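## Task

On the wooden shelf beside arm3, complete the stack so that, from bottom to top, it is the wooden block with a single big hole, then the small red wooden block, then the short square-section timber piece. Each item lies on one of its long faces, sits roughly centred over the item beneath it, and does not overhang any edge of the shelf. Every other object must finish resting directly on the furniture it occupies now. The attempt fails if any object from a furniture top ends up on the floor while no gripper holds it, or if any object goes into or beneath a piece of furniture, even while held. The stack must stand by itself without a robot propping it up, and at the end the arms must release and pull away.

## Robot and tools

Setup. Three identical i2rt Big YAM arms, named arm1, arm2 and arm3. Each has six revolute joints, a two-finger gripper, and a wrist camera (arm1_cam_wrist, arm2_cam_wrist, arm3_cam_wrist). Two fixed room cameras, room_a and room_b, watch the scene. With joints 1 and 6 at zero and the hand held level and pointing forward, the wrist camera rides on top of the hand and looks toward the fingertips. The hand can reach roughly 1.0 m from the joint-1 axis. Loose objects may occasionally get nudged by an outside disturbance.

Frame. One shared scene frame, origin on the floor, +z up. The hand point is halfway between the fingertips; the hand z axis runs along the fingers and the fingers close along the hand y axis. Robot foot poses are not printed.

execute_actions. Argument actions is a list containing exactly one action or none (empty list = just report state and pictures). The action is one object keyed by robot name; each robot entry holds joints, an object of absolute joint targets by name, so each arm gets its own set, not a shared list. Keys and ranges: joint1_rad -2.879 to 2.879 (base yaw, positive counter-clockwise seen from above, zero unfolds along the foot's facing); joint2_rad 0 to 3.141 (shoulder, zero = upper arm pointing back and about level, increasing lifts it up then forward); joint3_rad 0 to 3.019 (elbow, zero = folded, increasing opens); joint4_rad -1.692 to 1.57 (hand pitch, positive tips fingers up); joint5_rad -1.57 to 1.57 (hand sideways swing, positive toward the arm's right); joint6_rad -2.094 to 2.094 (hand roll, positive clockwise viewed from behind the hand); gripper_m 0 to 0.093, fingertip gap in metres. All are targets, never offsets. Done tolerances: 0.045, 0.14, 0.09, 0.055, 0.03, 0.035 rad and 0.003 m. Any unknown key or out-of-range number rejects the whole call and nothing moves. Motions in one action start together but finish at different times, and joints move at different speeds, so the hand may sweep a wide arc. A joint or arm left out may keep pushing toward an older target. One action is capped at 15 s. Optional cameras picks images: list of names, null, omitted or ["all"] for all, [] for none; the pictures line gives image order.

wait: seconds, 0 to 10. Commands nothing; returns the same state and images as an empty action.

zoom_image: camera (one of the five names) and region [x0, y0, x1, y1] in pixels of that camera's latest full image, origin top-left, at most 504 x 504. Images are 896x504.

finished_scene: scene, integer 1 or 2. Irreversible; reports success and hands over the next task. Replying with no tool call ends all remaining scenes.

Reading results. joint_status tells how each commanded motion ended: off_target (stopped short, maybe still pushing); contact_stop or time_out (target dropped, holds where it stopped; a timed-out joint may keep a target up to 0.375, 0.375, 0.113, 0.225, 0.075, 0.3 rad away and continue pushing, and on_its_own lists it). "joint command not followed", usually with a cause: line, means a self/inter-arm collision guard blocked that arm's joint targets; gripper targets still run; blocked joints show not_followed and may be retried each action until valid. on_its_own covers what the call did not command; "held at" is the held target, not the actual angle. To relieve a pushing joint, command its reported position. A loaded joint sags. Tiny target changes may produce no motion. After a stop line in a result, later motion, wait and finished_scene calls in that same reply are skipped.

Safety. Arms do not stop on contact and can push hard; sustained pushing heats motors. MOTOR HOT appears from 85 °C; at 100 °C an OVER-TEMPERATURE FAULT drops that whole arm, and its unfinished keys read limit_stop_at_motor_heat (resend the target). Heat also builds while holding loads and while you think, and partly carries between scenes. A hard squeeze between two arms fails the run; hard impacts can too; no state line reports arm-to-arm contact, and the guard ignores fingers, gripper housings and wrist cameras and can react late. Object contacts don't count. Avoid drops, slips, slams and hard shoves; never let objects fall to the floor or slide into or under furniture.

Cameras. Calibration lines give K, distortion D (pinhole plus radial), T_world_to_cam and pos_world for scene 1's start; room cameras may be off by up to about 2.3 degrees and 9 mm per scene, and wrist poses derive from reported joints, so add joint error. Results list cameras whose numbers changed.

Timing.

Each tool is called after "Emit:" as name(argument=value, ...) on one line, values as JSON.

## Session

I'll start by looking at the scene's state and all cameras.

Emit:
execute_actions(actions=[])

Scene clock: 0.00 s.
arm1.joint_positions: joint1_rad=-0.477 joint2_rad=+0.359 joint3_rad=+1.393 joint4_rad=-1.486 joint5_rad=+0.005 joint6_rad=-0.634 gripper_m=+0.095
arm1.joint_status: not commanded
arm1.hand: x=+0.1260 y=+1.0239 z=+1.3840 quat_wxyz=(-0.364, +0.842, -0.094, -0.388) (m; scene frame)
arm2.joint_positions: joint1_rad=-0.319 joint2_rad=+0.477 joint3_rad=+1.486 joint4_rad=-1.398 joint5_rad=-0.241 joint6_rad=-0.253 gripper_m=+0.094
arm2.joint_status: not commanded
arm2.hand: x=-0.2747 y=+0.1689 z=+1.4609 quat_wxyz=(-0.175, +0.816, -0.140, -0.534) (m; scene frame)
arm3.joint_positions: joint1_rad=+0.409 joint2_rad=+0.625 joint3_rad=+1.685 joint4_rad=-1.562 joint5_rad=-0.099 joint6_rad=-0.083 gripper_m=+0.094
arm3.joint_status: not commanded
arm3.hand: x=+0.0684 y=-0.9463 z=+1.4102 quat_wxyz=(-0.488, +0.286, -0.810, -0.154) (m; scene frame)
pictures: arm1_cam_wrist, arm2_cam_wrist, arm3_cam_wrist, room_a, room_b
Images, in order (width x height): arm1_cam_wrist 896x504, arm2_cam_wrist 896x504, arm3_cam_wrist 896x504, room_a 896x504, room_b 896x504.

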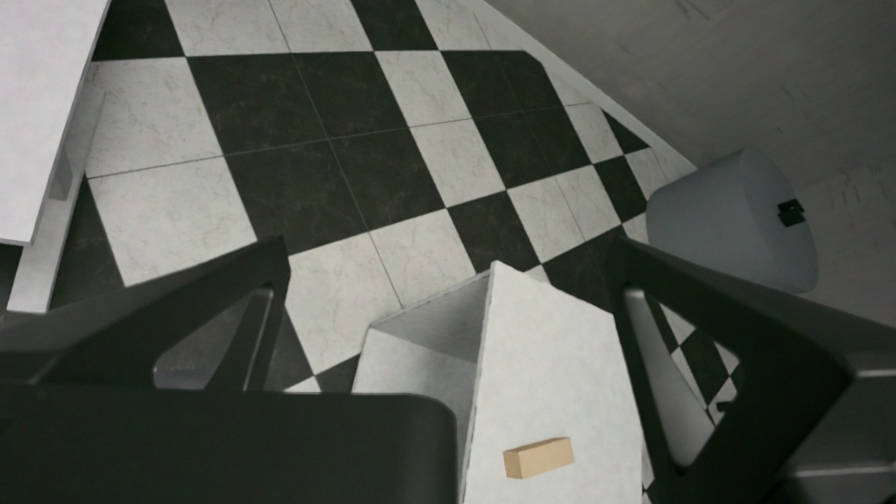

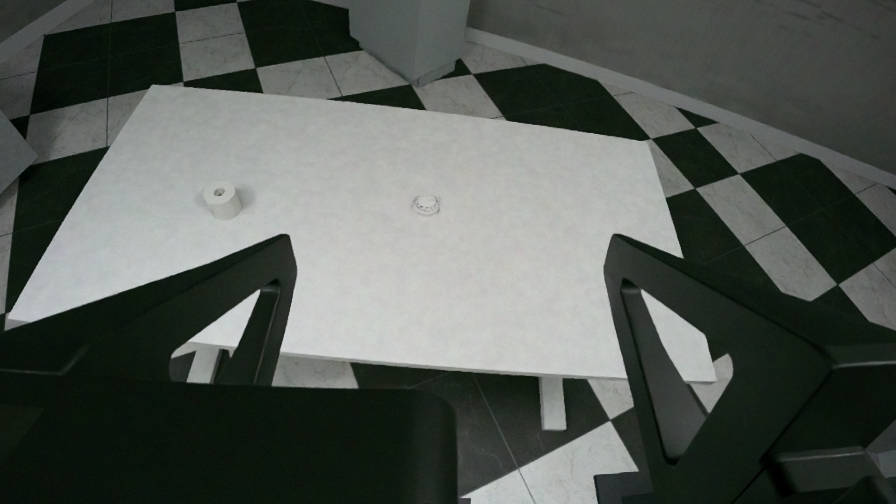

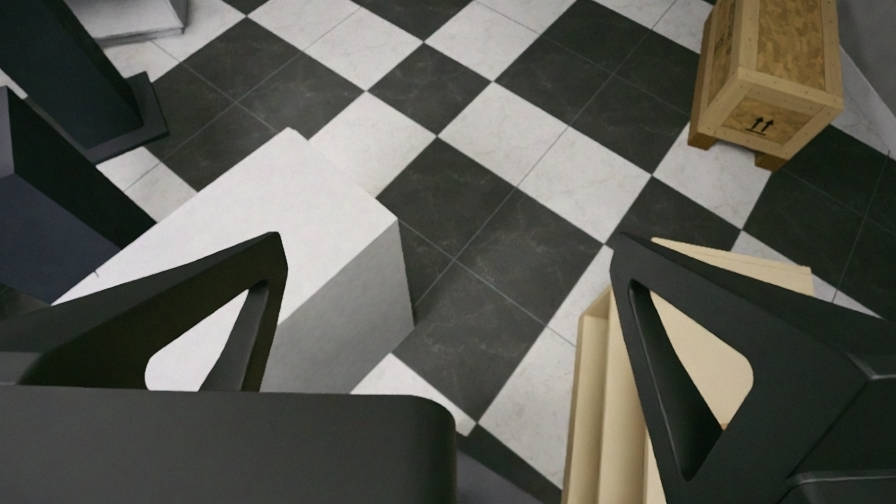

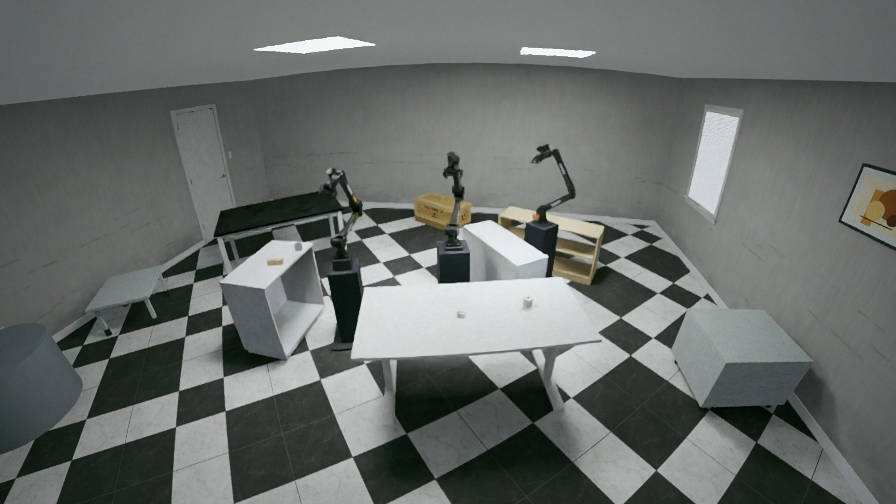

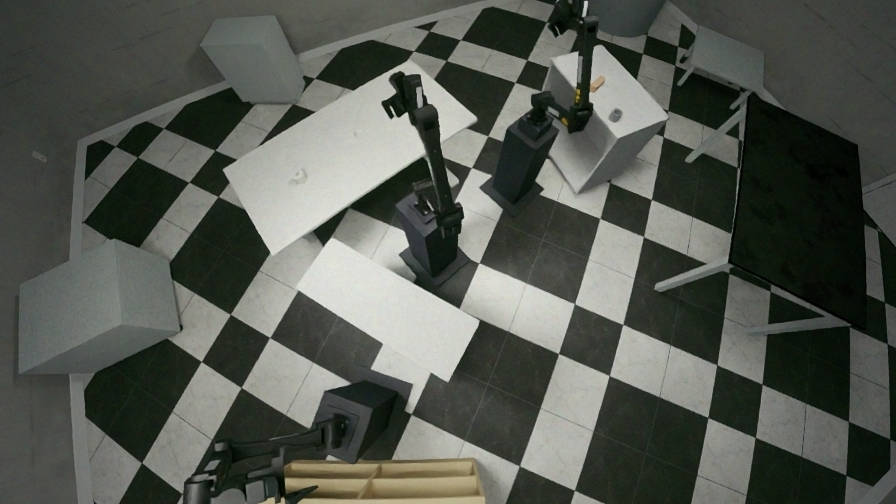

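Emit:
zoom_image(camera="room_a", region=[440, 130, 660, 300])

Emit:
zoom_image(camera="room_b", region=[150, 380, 550, 504])

Emit:
zoom_image(camera="room_a", region=[200, 160, 420, 370])

Emit:
zoom_image(camera="room_a", region=[340, 260, 620, 420])

Region (440, 130, 660, 300) of room_a's 896x504 image, scaled by 2.291, with more detail than that image has; it fills the top 389 rows of this view, and the rest is white.

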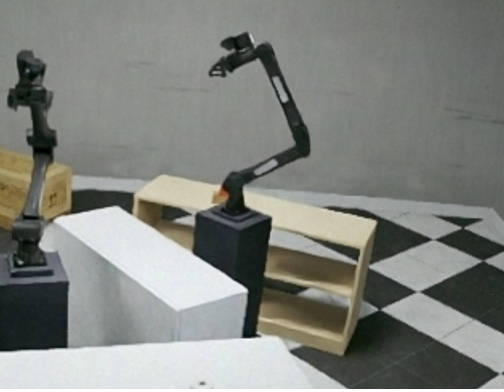

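Region (150, 380, 550, 504) of room_b's 896x504 image, scaled by 1.260, with more detail than that image has; it fills the top 156 rows of this view, and the rest is white.

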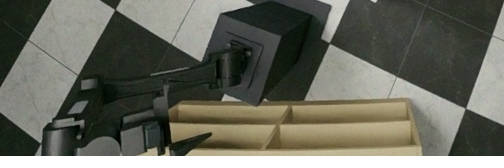

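Region (200, 160, 420, 370) of room_a's 896x504 image, scaled by 2.291, with more detail than that image has; it fills the top 481 rows of this view, and the rest is white.

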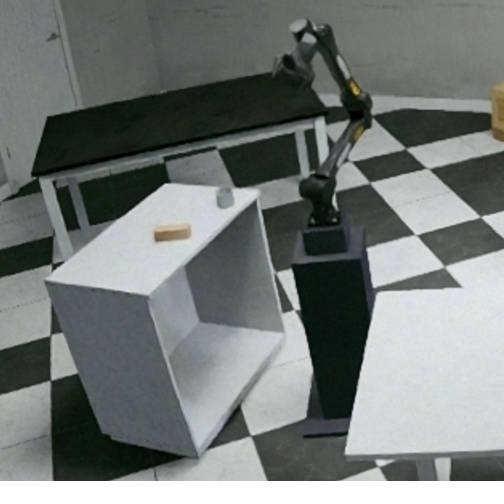

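Region (340, 260, 620, 420) of room_a's 896x504 image, scaled by 1.800, with more detail than that image has; it fills the top 288 rows of this view, and the rest is white.

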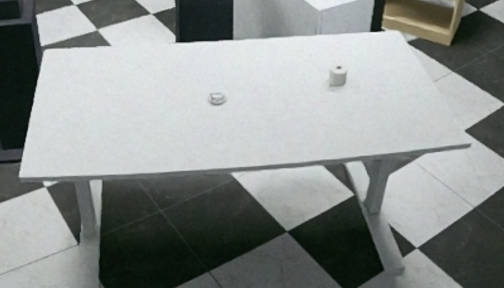

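Emit:
zoom_image(camera="room_a", region=[495, 190, 615, 290])

Emit:
zoom_image(camera="arm3_cam_wrist", region=[500, 200, 896, 504])

Emit:
zoom_image(camera="room_b", region=[480, 0, 720, 220])

Region (495, 190, 615, 290) of room_a's 896x504 image, scaled by 4.200, with more detail than that image has.

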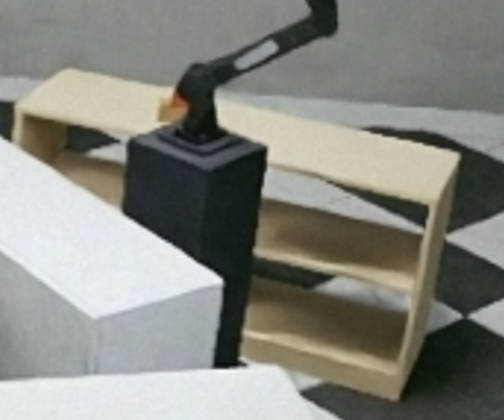

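Region (500, 200, 896, 504) of arm3_cam_wrist's 896x504 image, scaled by 1.273, with more detail than that image has; it fills the top 387 rows of this view, and the rest is white.

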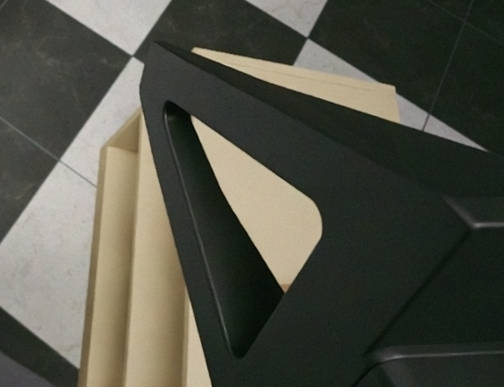

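Region (480, 0, 720, 220) of room_b's 896x504 image, scaled by 2.100, with more detail than that image has; it fills the top 462 rows of this view, and the rest is white.

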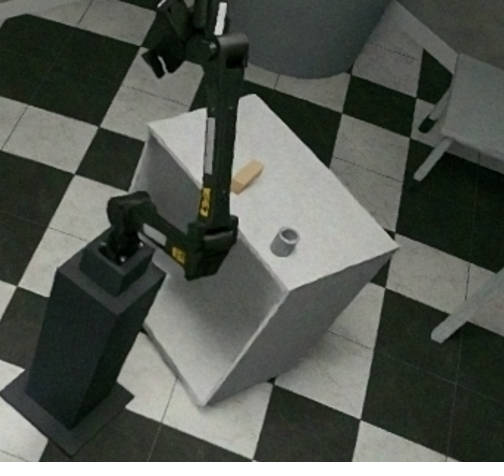

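Emit:
execute_actions(actions=[{"arm1":{"joints":{"joint1_rad":-1.92,"joint4_rad":-0.9,"joint5_rad":0,"joint6_rad":0}},"arm2":{"joints":{"joint3_rad":1.15,"joint5_rad":0,"joint6_rad":0}},"arm3":{"joints":{"joint1_rad":-0.96,"joint2_rad":0.9,"joint5_rad":0,"joint6_rad":0}}}])

Scene clock: 121.70 s.
arm1.joint_positions: joint1_rad=-1.913 joint2_rad=+0.359 joint3_rad=+1.393 joint4_rad=-0.930 joint5_rad=+0.002 joint6_rad=-0.016 gripper_m=+0.095
arm1.joint_status: all done
arm1.hand: x=+0.2826 y=+1.0388 z=+1.5173 quat_wxyz=(-0.681, +0.278, -0.607, -0.301) (m; scene frame)
arm2.joint_positions: joint1_rad=-0.319 joint2_rad=+0.485 joint3_rad=+1.148 joint4_rad=-1.398 joint5_rad=-0.002 joint6_rad=-0.013 gripper_m=+0.094
arm2.joint_status: all done
arm2.hand: x=-0.2906 y=+0.2374 z=+1.3011 quat_wxyz=(-0.146, +0.853, -0.330, -0.377) (m; scene frame)
arm3.joint_positions: joint1_rad=-0.952 joint2_rad=+0.895 joint3_rad=+1.679 joint4_rad=-1.562 joint5_rad=+0.000 joint6_rad=-0.011 gripper_m=+0.094
arm3.joint_status: all done
arm3.hand: x=+0.1350 y=-1.2487 z=+1.3543 quat_wxyz=(-0.356, -0.365, -0.846, +0.156) (m; scene frame)
pictures: arm1_cam_wrist, arm2_cam_wrist, arm3_cam_wrist, room_a, room_b
camera_calibration (this result's frames):
arm1_cam_wrist: T_world_to_cam=[[0.747233, -0.6636, 0.0357477, 0.421466], [-0.29456, -0.378942, -0.87729, 1.81982], [0.595716, 0.64501, -0.478628, 0.00749426], [0, 0, 0, 1]] pos_world=[0.216648, 0.964457, 1.58503]
arm2_cam_wrist: T_world_to_cam=[[0.682637, 0.730587, -0.0157678, 0.0469416], [0.712624, -0.67032, -0.206974, 0.638491], [-0.161782, 0.130052, -0.978219, 1.32079], [0, 0, 0, 1]] pos_world=[-0.273368, 0.221927, 1.42491]
arm3_cam_wrist: T_world_to_cam=[[-0.719227, -0.694766, 0.00358481, -0.777318], [-0.686217, 0.709552, -0.16013, 1.19803], [0.108709, -0.11763, -0.987089, 1.30387], [0, 0, 0, 1]] pos_world=[0.121295, -1.23674, 1.48167]
Images, in order (width x height): arm1_cam_wrist 896x504, arm2_cam_wrist 896x504, arm3_cam_wrist 896x504, room_a 896x504, room_b 896x504.

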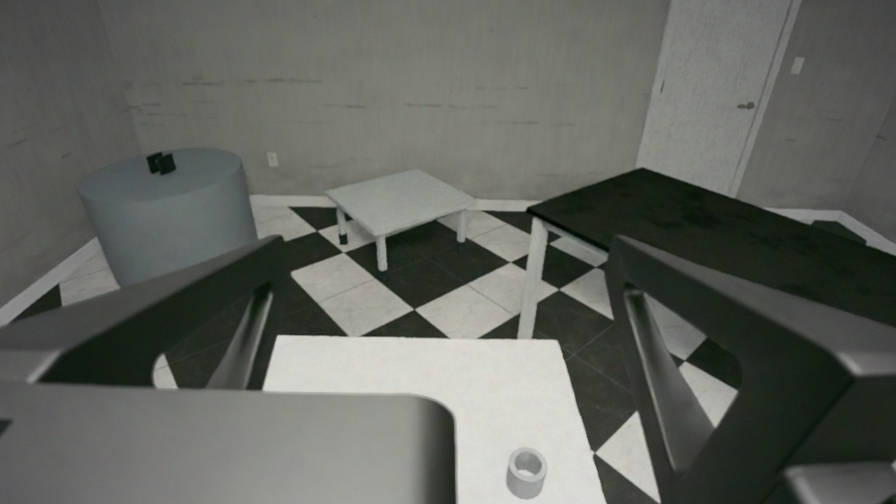

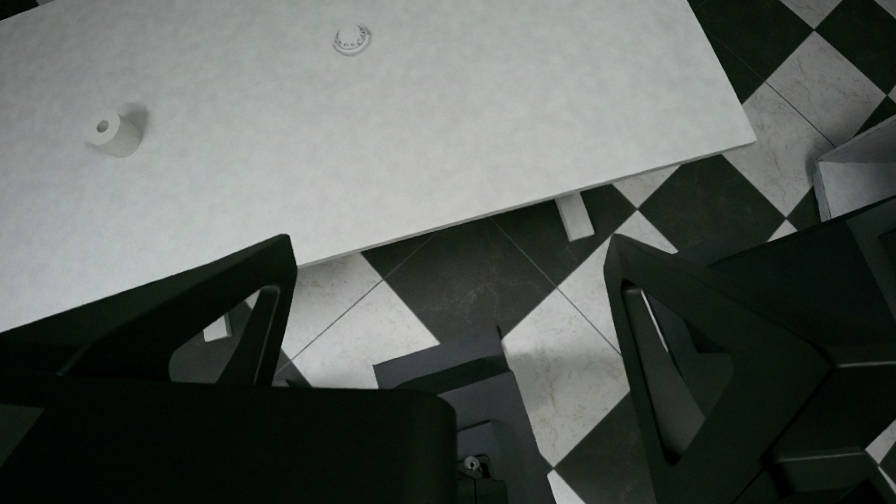

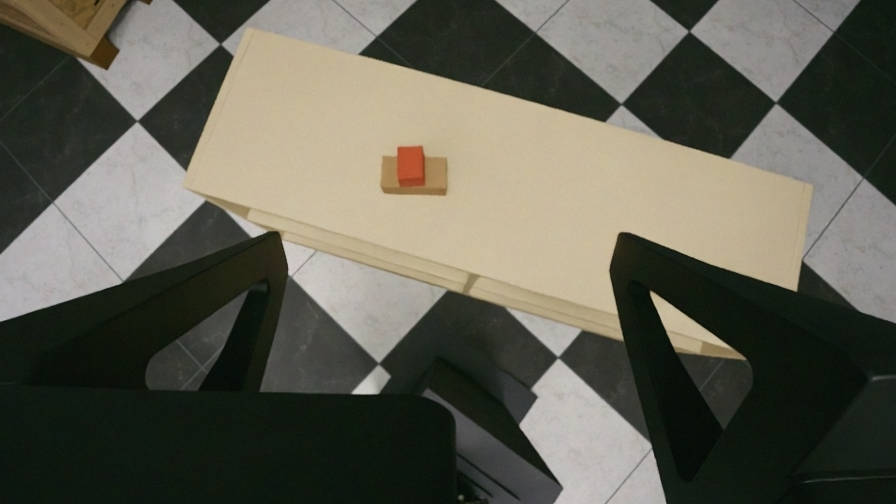

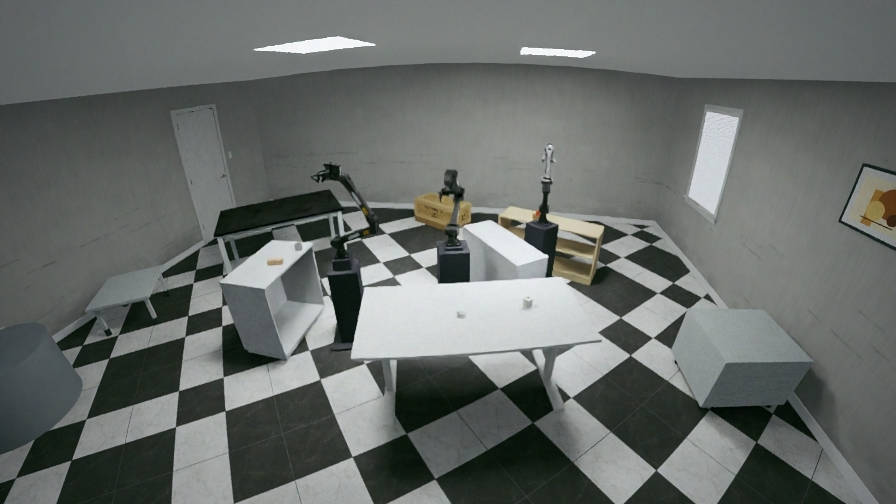

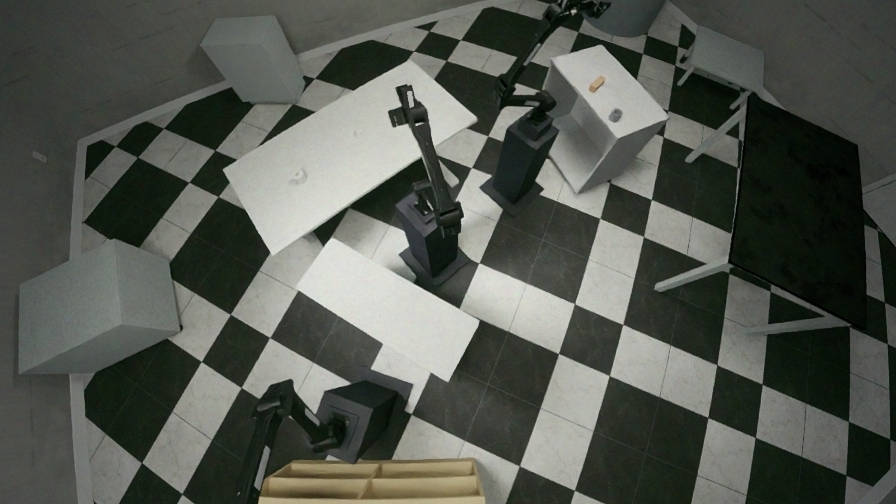

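Emit:
zoom_image(camera="arm3_cam_wrist", region=[340, 110, 490, 230])

Region (340, 110, 490, 230) of arm3_cam_wrist's 896x504 image, scaled by 3.360, with more detail than that image has; it fills the top 403 rows of this view, and the rest is white.

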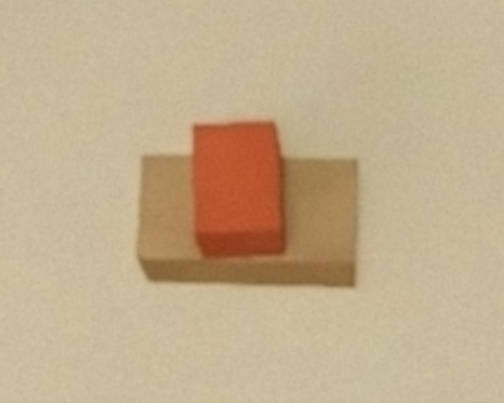

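Emit:
zoom_image(camera="room_b", region=[540, 40, 680, 180])

Emit:
zoom_image(camera="room_a", region=[215, 225, 335, 305])

Region (540, 40, 680, 180) of room_b's 896x504 image, scaled by 3.600, with more detail than that image has.

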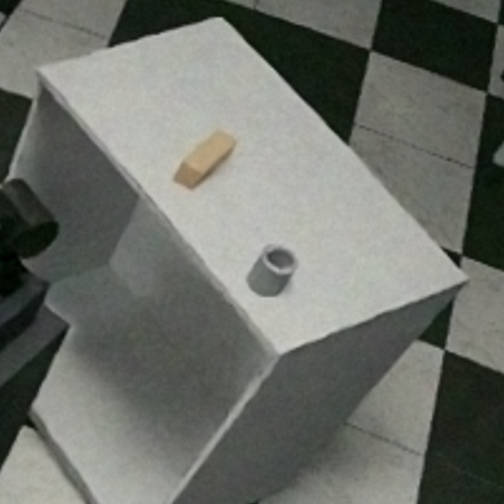

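Region (215, 225, 335, 305) of room_a's 896x504 image, scaled by 4.200, with more detail than that image has.

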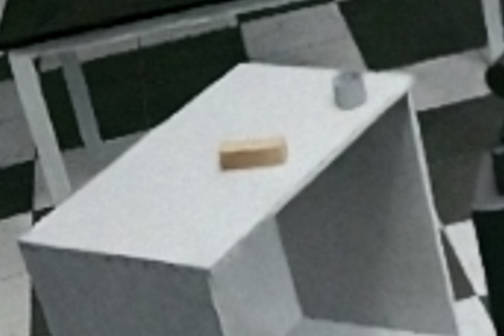

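Emit:
execute_actions(actions=[{"arm1":{"joints":{"joint1_rad":-1.659,"joint2_rad":1.785,"joint3_rad":1.646,"joint4_rad":-1.432,"joint5_rad":0,"joint6_rad":-0.09}},"arm2":{"joints":{"joint1_rad":-0.80,"joint2_rad":2.067,"joint3_rad":2.051,"joint4_rad":-1.555,"joint5_rad":0,"joint6_rad":0}},"arm3":{"joints":{"joint1_rad":-0.819,"joint2_rad":1.693,"joint3_rad":1.086,"joint4_rad":-0.393,"joint5_rad":0,"joint6_rad":0}}}])

Scene clock: 243.77 s.
arm1.joint_positions: joint1_rad=-1.666 joint2_rad=+1.779 joint3_rad=+1.625 joint4_rad=-1.415 joint5_rad=+0.002 joint6_rad=-0.075 gripper_m=+0.095
arm1.joint_status: all done
arm1.hand: x=+0.4462 y=+1.4276 z=+1.0219 quat_wxyz=(-0.004, +0.552, -0.834, -0.001) (m; scene frame)
arm2.joint_positions: joint1_rad=-0.795 joint2_rad=+2.082 joint3_rad=+2.002 joint4_rad=-1.550 joint5_rad=-0.002 joint6_rad=-0.013 gripper_m=+0.094
arm2.joint_status: all done
arm2.hand: x=-0.3578 y=+0.6923 z=+1.0112 quat_wxyz=(+0.022, +0.821, -0.569, +0.025) (m; scene frame)
arm3.joint_positions: joint1_rad=-0.824 joint2_rad=+1.709 joint3_rad=+1.047 joint4_rad=-0.414 joint5_rad=+0.000 joint6_rad=-0.010 gripper_m=+0.094
arm3.joint_status: all done
arm3.hand: x=+0.3745 y=-1.4004 z=+0.8349 quat_wxyz=(-0.232, -0.326, -0.912, +0.085) (m; scene frame)
pictures: arm1_cam_wrist, arm2_cam_wrist, arm3_cam_wrist, room_a, room_b
camera_calibration (this result's frames):
arm1_cam_wrist: T_world_to_cam=[[0.929402, -0.369068, 0.000586691, 0.10914], [-0.304806, -0.766675, 0.565069, 0.664921], [-0.208099, -0.525355, -0.825044, 1.80562], [0, 0, 0, 1]] pos_world=[0.476986, 1.49865, 1.11393]
arm2_cam_wrist: T_world_to_cam=[[0.943327, 0.331766, -0.00805785, 0.117506], [0.26045, -0.725067, 0.637529, -0.0465206], [0.205668, -0.603498, -0.770384, 1.39626], [0, 0, 0, 1]] pos_world=[-0.385896, 0.769925, 1.10626]
arm3_cam_wrist: T_world_to_cam=[[-0.624096, -0.781342, -0.00287022, -0.860144], [-0.774218, 0.617902, 0.137051, 1.04328], [-0.105311, 0.0877554, -0.99056, 1.11799], [0, 0, 0, 1]] pos_world=[0.388649, -1.41482, 0.961981]
Images, in order (width x height): arm1_cam_wrist 896x504, arm2_cam_wrist 896x504, arm3_cam_wrist 896x504, room_a 896x504, room_b 896x504.

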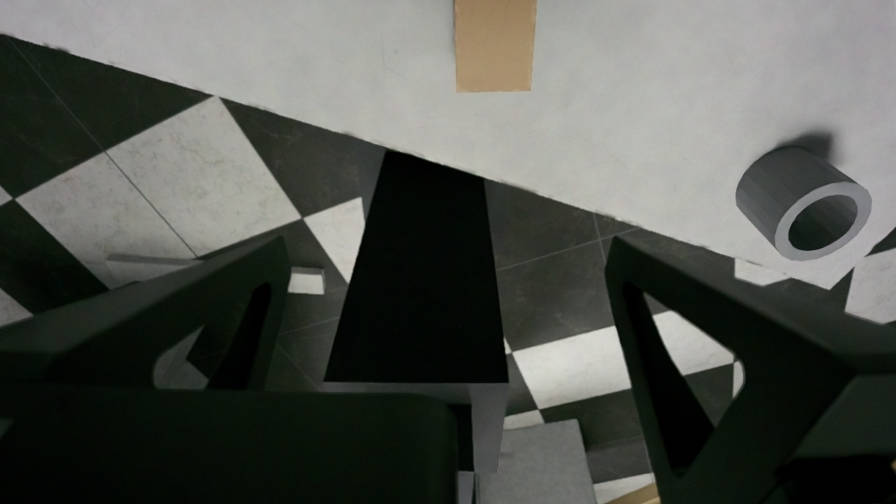

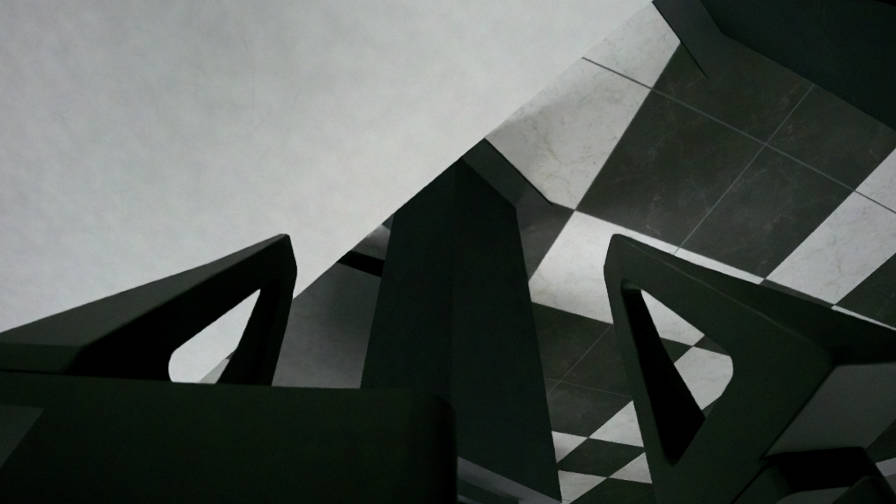

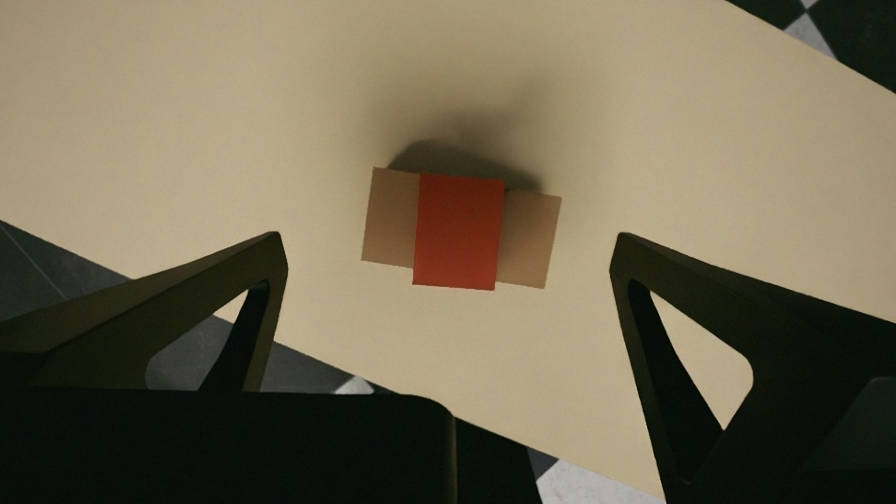

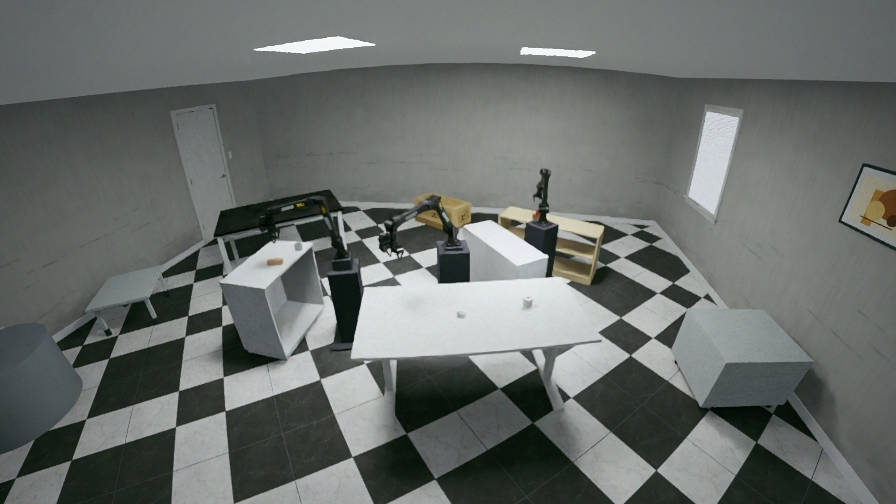

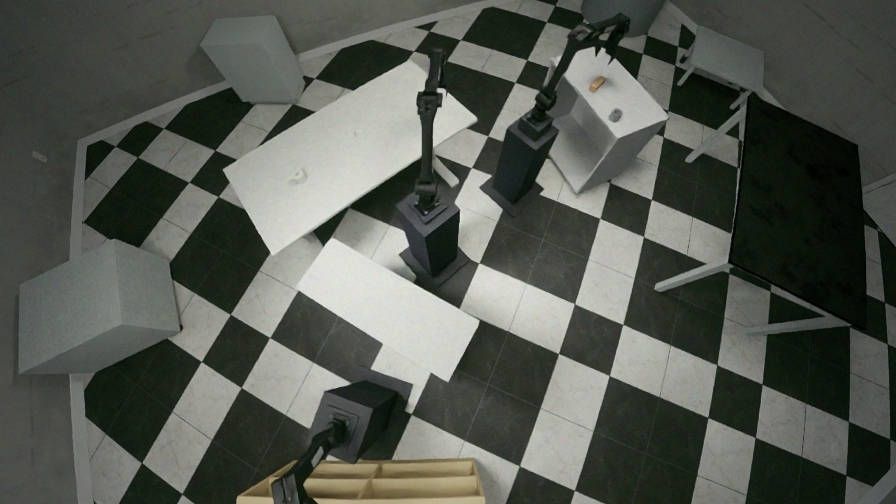

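Emit:
zoom_image(camera="arm1_cam_wrist", region=[400, 0, 600, 130])

Emit:
zoom_image(camera="arm3_cam_wrist", region=[330, 120, 600, 320])

Region (400, 0, 600, 130) of arm1_cam_wrist's 896x504 image, scaled by 2.520, with more detail than that image has; it fills the top 328 rows of this view, and the rest is white.

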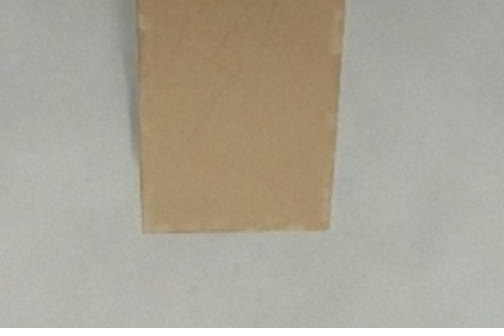

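Region (330, 120, 600, 320) of arm3_cam_wrist's 896x504 image, scaled by 1.867, with more detail than that image has; it fills the top 373 rows of this view, and the rest is white.

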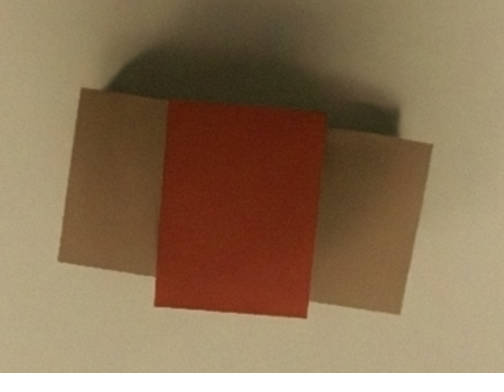

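Emit:
execute_actions(actions=[{"arm1":{"joints":{"joint1_rad":-1.705,"joint2_rad":1.81,"joint3_rad":1.638,"joint4_rad":-1.04,"joint5_rad":0,"joint6_rad":-0.15}},"arm2":{"joints":{"joint1_rad":-0.745,"joint2_rad":2.34,"joint3_rad":1.888,"joint4_rad":-1.04,"joint5_rad":0,"joint6_rad":0}},"arm3":{"joints":{"joint1_rad":1.594,"joint2_rad":1.535,"joint3_rad":1.455,"joint4_rad":-0.87,"joint5_rad":0,"joint6_rad":0}}}])

Scene clock: 366.00 s.
arm1.joint_positions: joint1_rad=-1.702 joint2_rad=+1.785 joint3_rad=+1.625 joint4_rad=-1.064 joint5_rad=+0.002 joint6_rad=-0.135 gripper_m=+0.095
arm1.joint_status: all done
arm1.hand: x=+0.5049 y=+1.4924 z=+1.0336 quat_wxyz=(-0.158, +0.553, -0.814, -0.078) (m; scene frame)
arm2.joint_positions: joint1_rad=-0.742 joint2_rad=+2.345 joint3_rad=+1.866 joint4_rad=-1.049 joint5_rad=-0.001 joint6_rad=-0.012 gripper_m=+0.094
arm2.joint_status: all done
arm2.hand: x=-0.4097 y=+0.7262 z=+0.7917 quat_wxyz=(-0.007, +0.836, -0.548, -0.017) (m; scene frame)
arm3.joint_positions: joint1_rad=+1.601 joint2_rad=+1.560 joint3_rad=+1.435 joint4_rad=-0.858 joint5_rad=+0.000 joint6_rad=-0.010 gripper_m=+0.094
arm3.joint_status: all done
arm3.hand: x=-0.1486 y=-0.4468 z=+1.0439 quat_wxyz=(-0.191, +0.731, -0.618, -0.217) (m; scene frame)
pictures: arm1_cam_wrist, arm2_cam_wrist, arm3_cam_wrist, room_a, room_b
camera_calibration (this result's frames):
arm1_cam_wrist: T_world_to_cam=[[0.933284, -0.355132, 0.0535035, 0.00104652], [-0.35654, -0.898297, 0.256791, 1.26703], [-0.0431326, -0.258735, -0.964985, 1.52499], [0, 0, 0, 1]] pos_world=[0.516548, 1.53311, 1.14618]
arm2_cam_wrist: T_world_to_cam=[[0.924455, 0.381196, -0.00845775, 0.110154], [0.321443, -0.76723, 0.555007, 0.25247], [0.205078, -0.515798, -0.831802, 1.24307], [0, 0, 0, 1]] pos_world=[-0.437914, 0.792887, 0.894802]
arm3_cam_wrist: T_world_to_cam=[[0.984034, 0.177888, 0.00576993, 0.217617], [0.177369, -0.982817, 0.0510994, -0.463649], [0.0147608, -0.0492602, -0.998677, 1.15131], [0, 0, 0, 1]] pos_world=[-0.148899, -0.43768, 1.17223]
Images, in order (width x height): arm1_cam_wrist 896x504, arm2_cam_wrist 896x504, arm3_cam_wrist 896x504, room_a 896x504, room_b 896x504.

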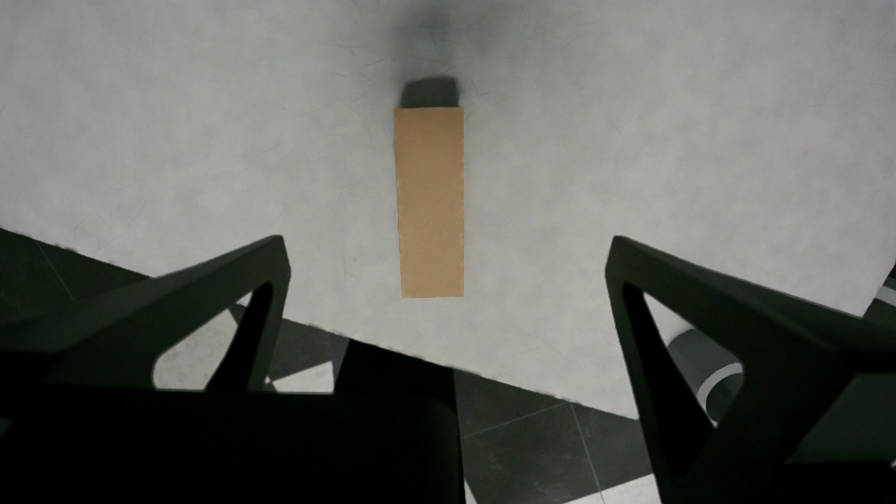

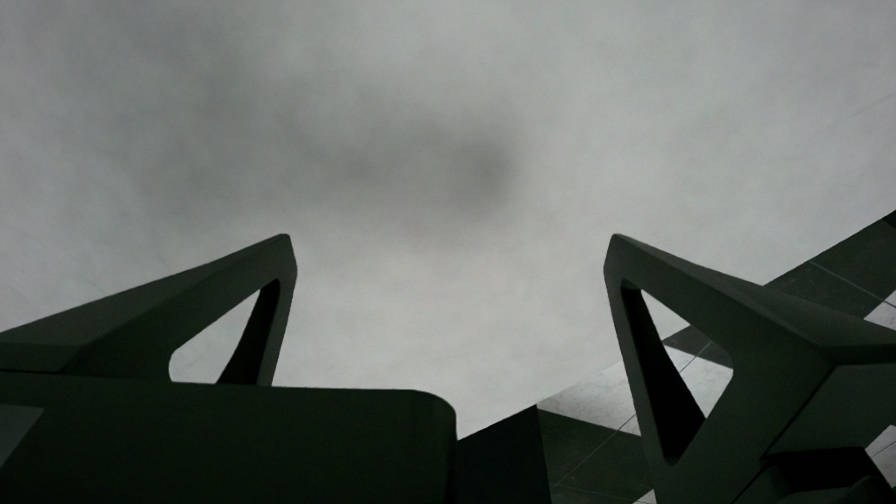

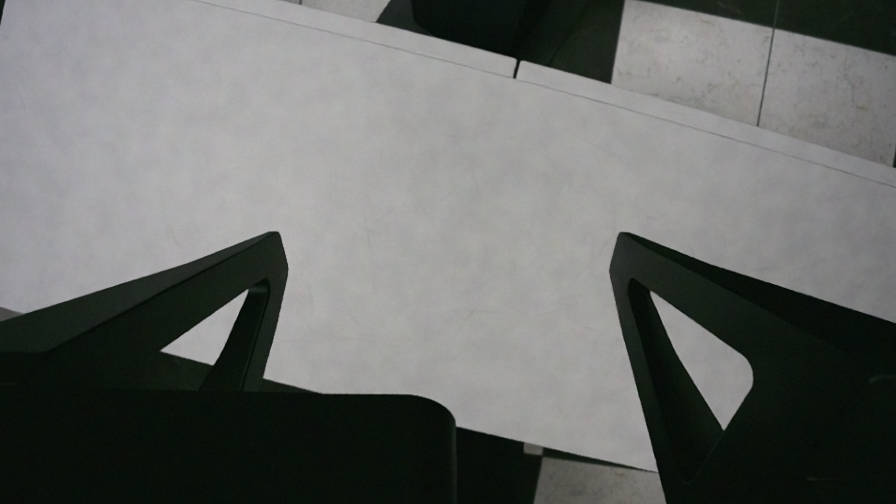

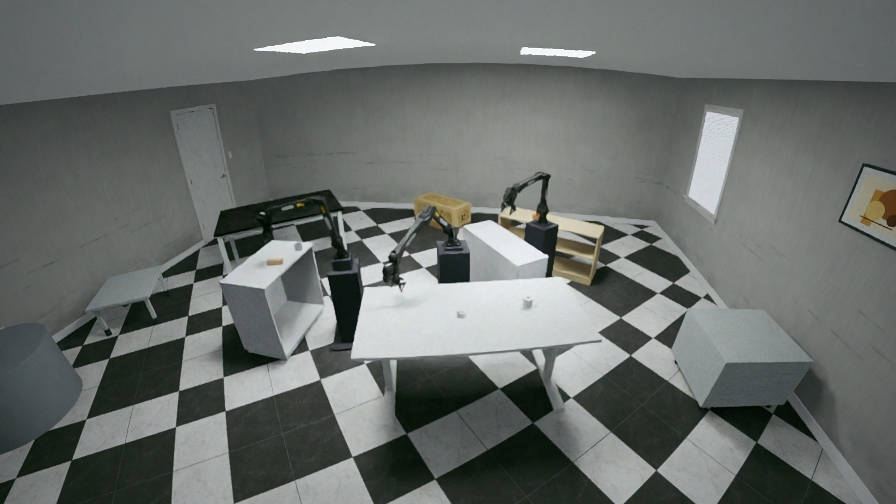

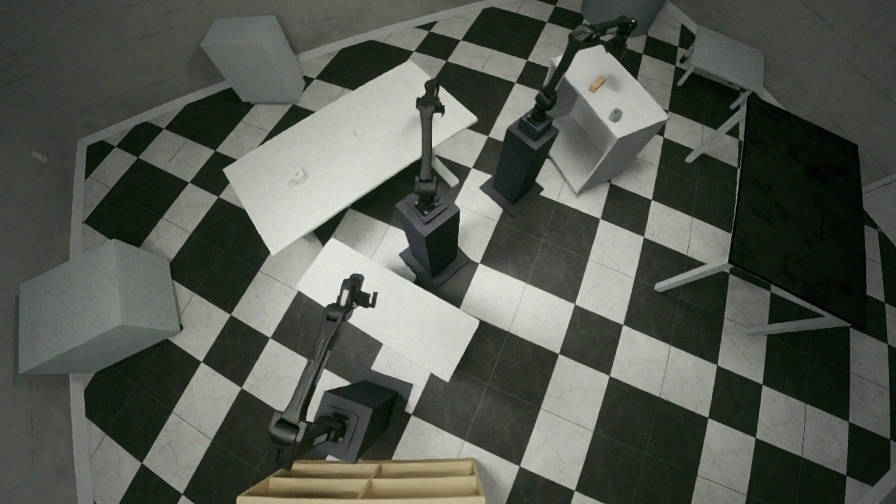

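Emit:
zoom_image(camera="arm1_cam_wrist", region=[330, 60, 530, 320])

Region (330, 60, 530, 320) of arm1_cam_wrist's 896x504 image, scaled by 1.938, with more detail than that image has; it fills the left 388 columns of this view, and the rest is white.

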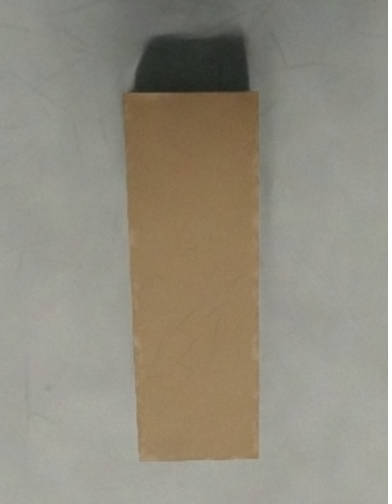

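Emit:
execute_actions(actions=[{"arm1":{"joints":{"joint1_rad":-1.714,"joint2_rad":2.07,"joint3_rad":1.697,"joint4_rad":-1.185,"joint5_rad":0,"joint6_rad":-0.178}},"arm2":{"joints":{"joint2_rad":2.415,"joint3_rad":1.86,"joint4_rad":-0.98}},"arm3":{"joints":{"joint1_rad":1.585,"joint2_rad":1.965,"joint3_rad":1.838,"joint4_rad":-1.422}}}], cameras=["arm1_cam_wrist","arm2_cam_wrist","arm3_cam_wrist","room_a"])

Scene clock: 461.77 s.
arm1.joint_positions: joint1_rad=-1.702 joint2_rad=+2.097 joint3_rad=+1.666 joint4_rad=-1.170 joint5_rad=+0.002 joint6_rad=-0.162 gripper_m=+0.095
arm1.joint_status: all done
arm1.hand: x=+0.4960 y=+1.4767 z=+0.8584 quat_wxyz=(+0.010, +0.574, -0.819, +0.006) (m; scene frame)
arm2.joint_positions: joint1_rad=-0.742 joint2_rad=+2.418 joint3_rad=+1.860 joint4_rad=-0.990 joint5_rad=-0.001 joint6_rad=-0.012 gripper_m=+0.094
arm2.joint_status: all done
arm2.hand: x=-0.4082 y=+0.7218 z=+0.7420 quat_wxyz=(-0.002, +0.836, -0.548, -0.008) (m; scene frame)
arm3.joint_positions: joint1_rad=+1.597 joint2_rad=+1.989 joint3_rad=+1.780 joint4_rad=-1.409 joint5_rad=+0.000 joint6_rad=-0.010 gripper_m=+0.094
arm3.joint_status: all done
arm3.hand: x=-0.1456 y=-0.4481 z=+0.9098 quat_wxyz=(+0.015, +0.762, -0.647, +0.020) (m; scene frame)
pictures: arm1_cam_wrist, arm2_cam_wrist, arm3_cam_wrist, room_a
camera_calibration (this result's frames):
arm1_cam_wrist: T_world_to_cam=[[0.947267, -0.320408, -0.00492578, 0.00513281], [-0.255574, -0.764682, 0.59156, 0.760092], [-0.193307, -0.559106, -0.806246, 1.73321], [0, 0, 0, 1]] pos_world=[0.524441, 1.55192, 0.947783]
arm2_cam_wrist: T_world_to_cam=[[0.924475, 0.381151, -0.00830364, 0.109916], [0.317193, -0.756897, 0.571398, 0.254755], [0.211504, -0.530877, -0.820631, 1.2043], [0, 0, 0, 1]] pos_world=[-0.437135, 0.790264, 0.843632]
arm3_cam_wrist: T_world_to_cam=[[0.985293, 0.170702, -0.00768193, 0.224916], [0.136756, -0.760808, 0.634404, -0.895757], [0.102449, -0.626125, -0.772963, 0.566249], [0, 0, 0, 1]] pos_world=[-0.15712, -0.36535, 1.00769]
Images, in order (width x height): arm1_cam_wrist 896x504, arm2_cam_wrist 896x504, arm3_cam_wrist 896x504, room_a 896x504.

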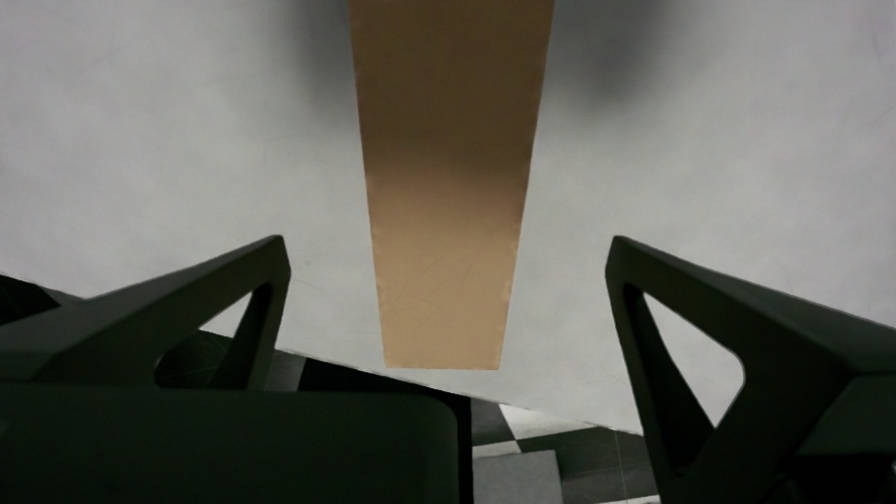

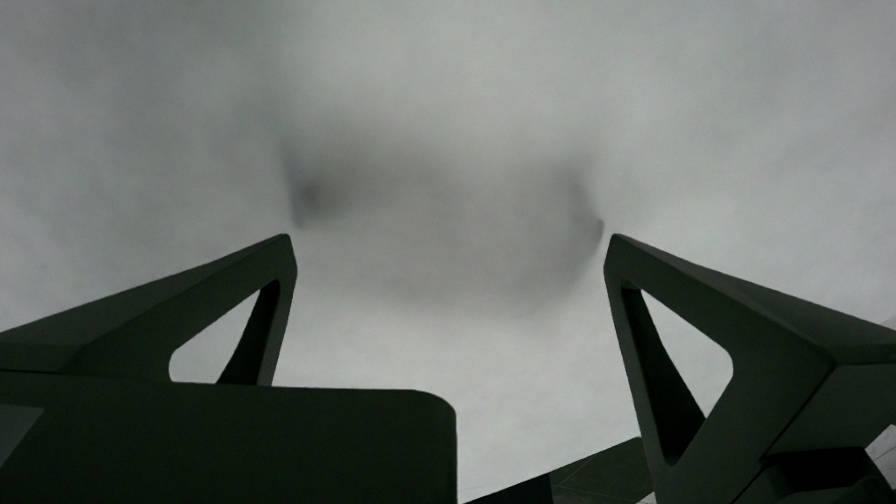

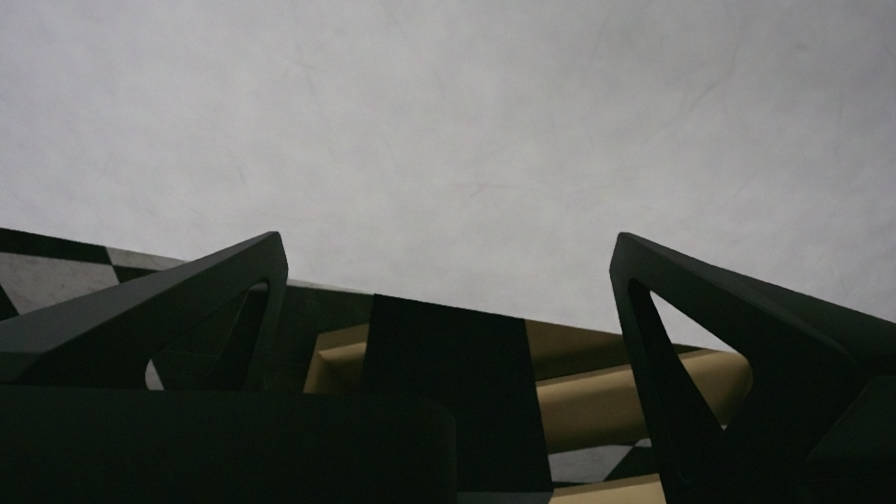

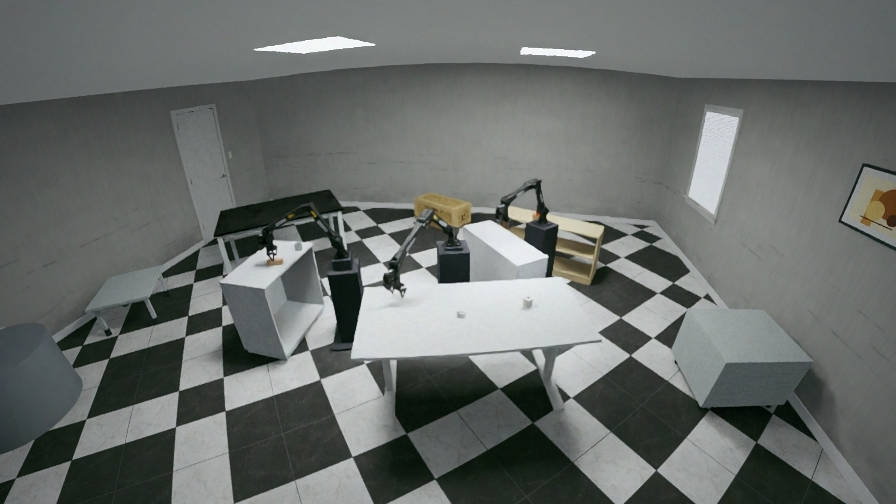

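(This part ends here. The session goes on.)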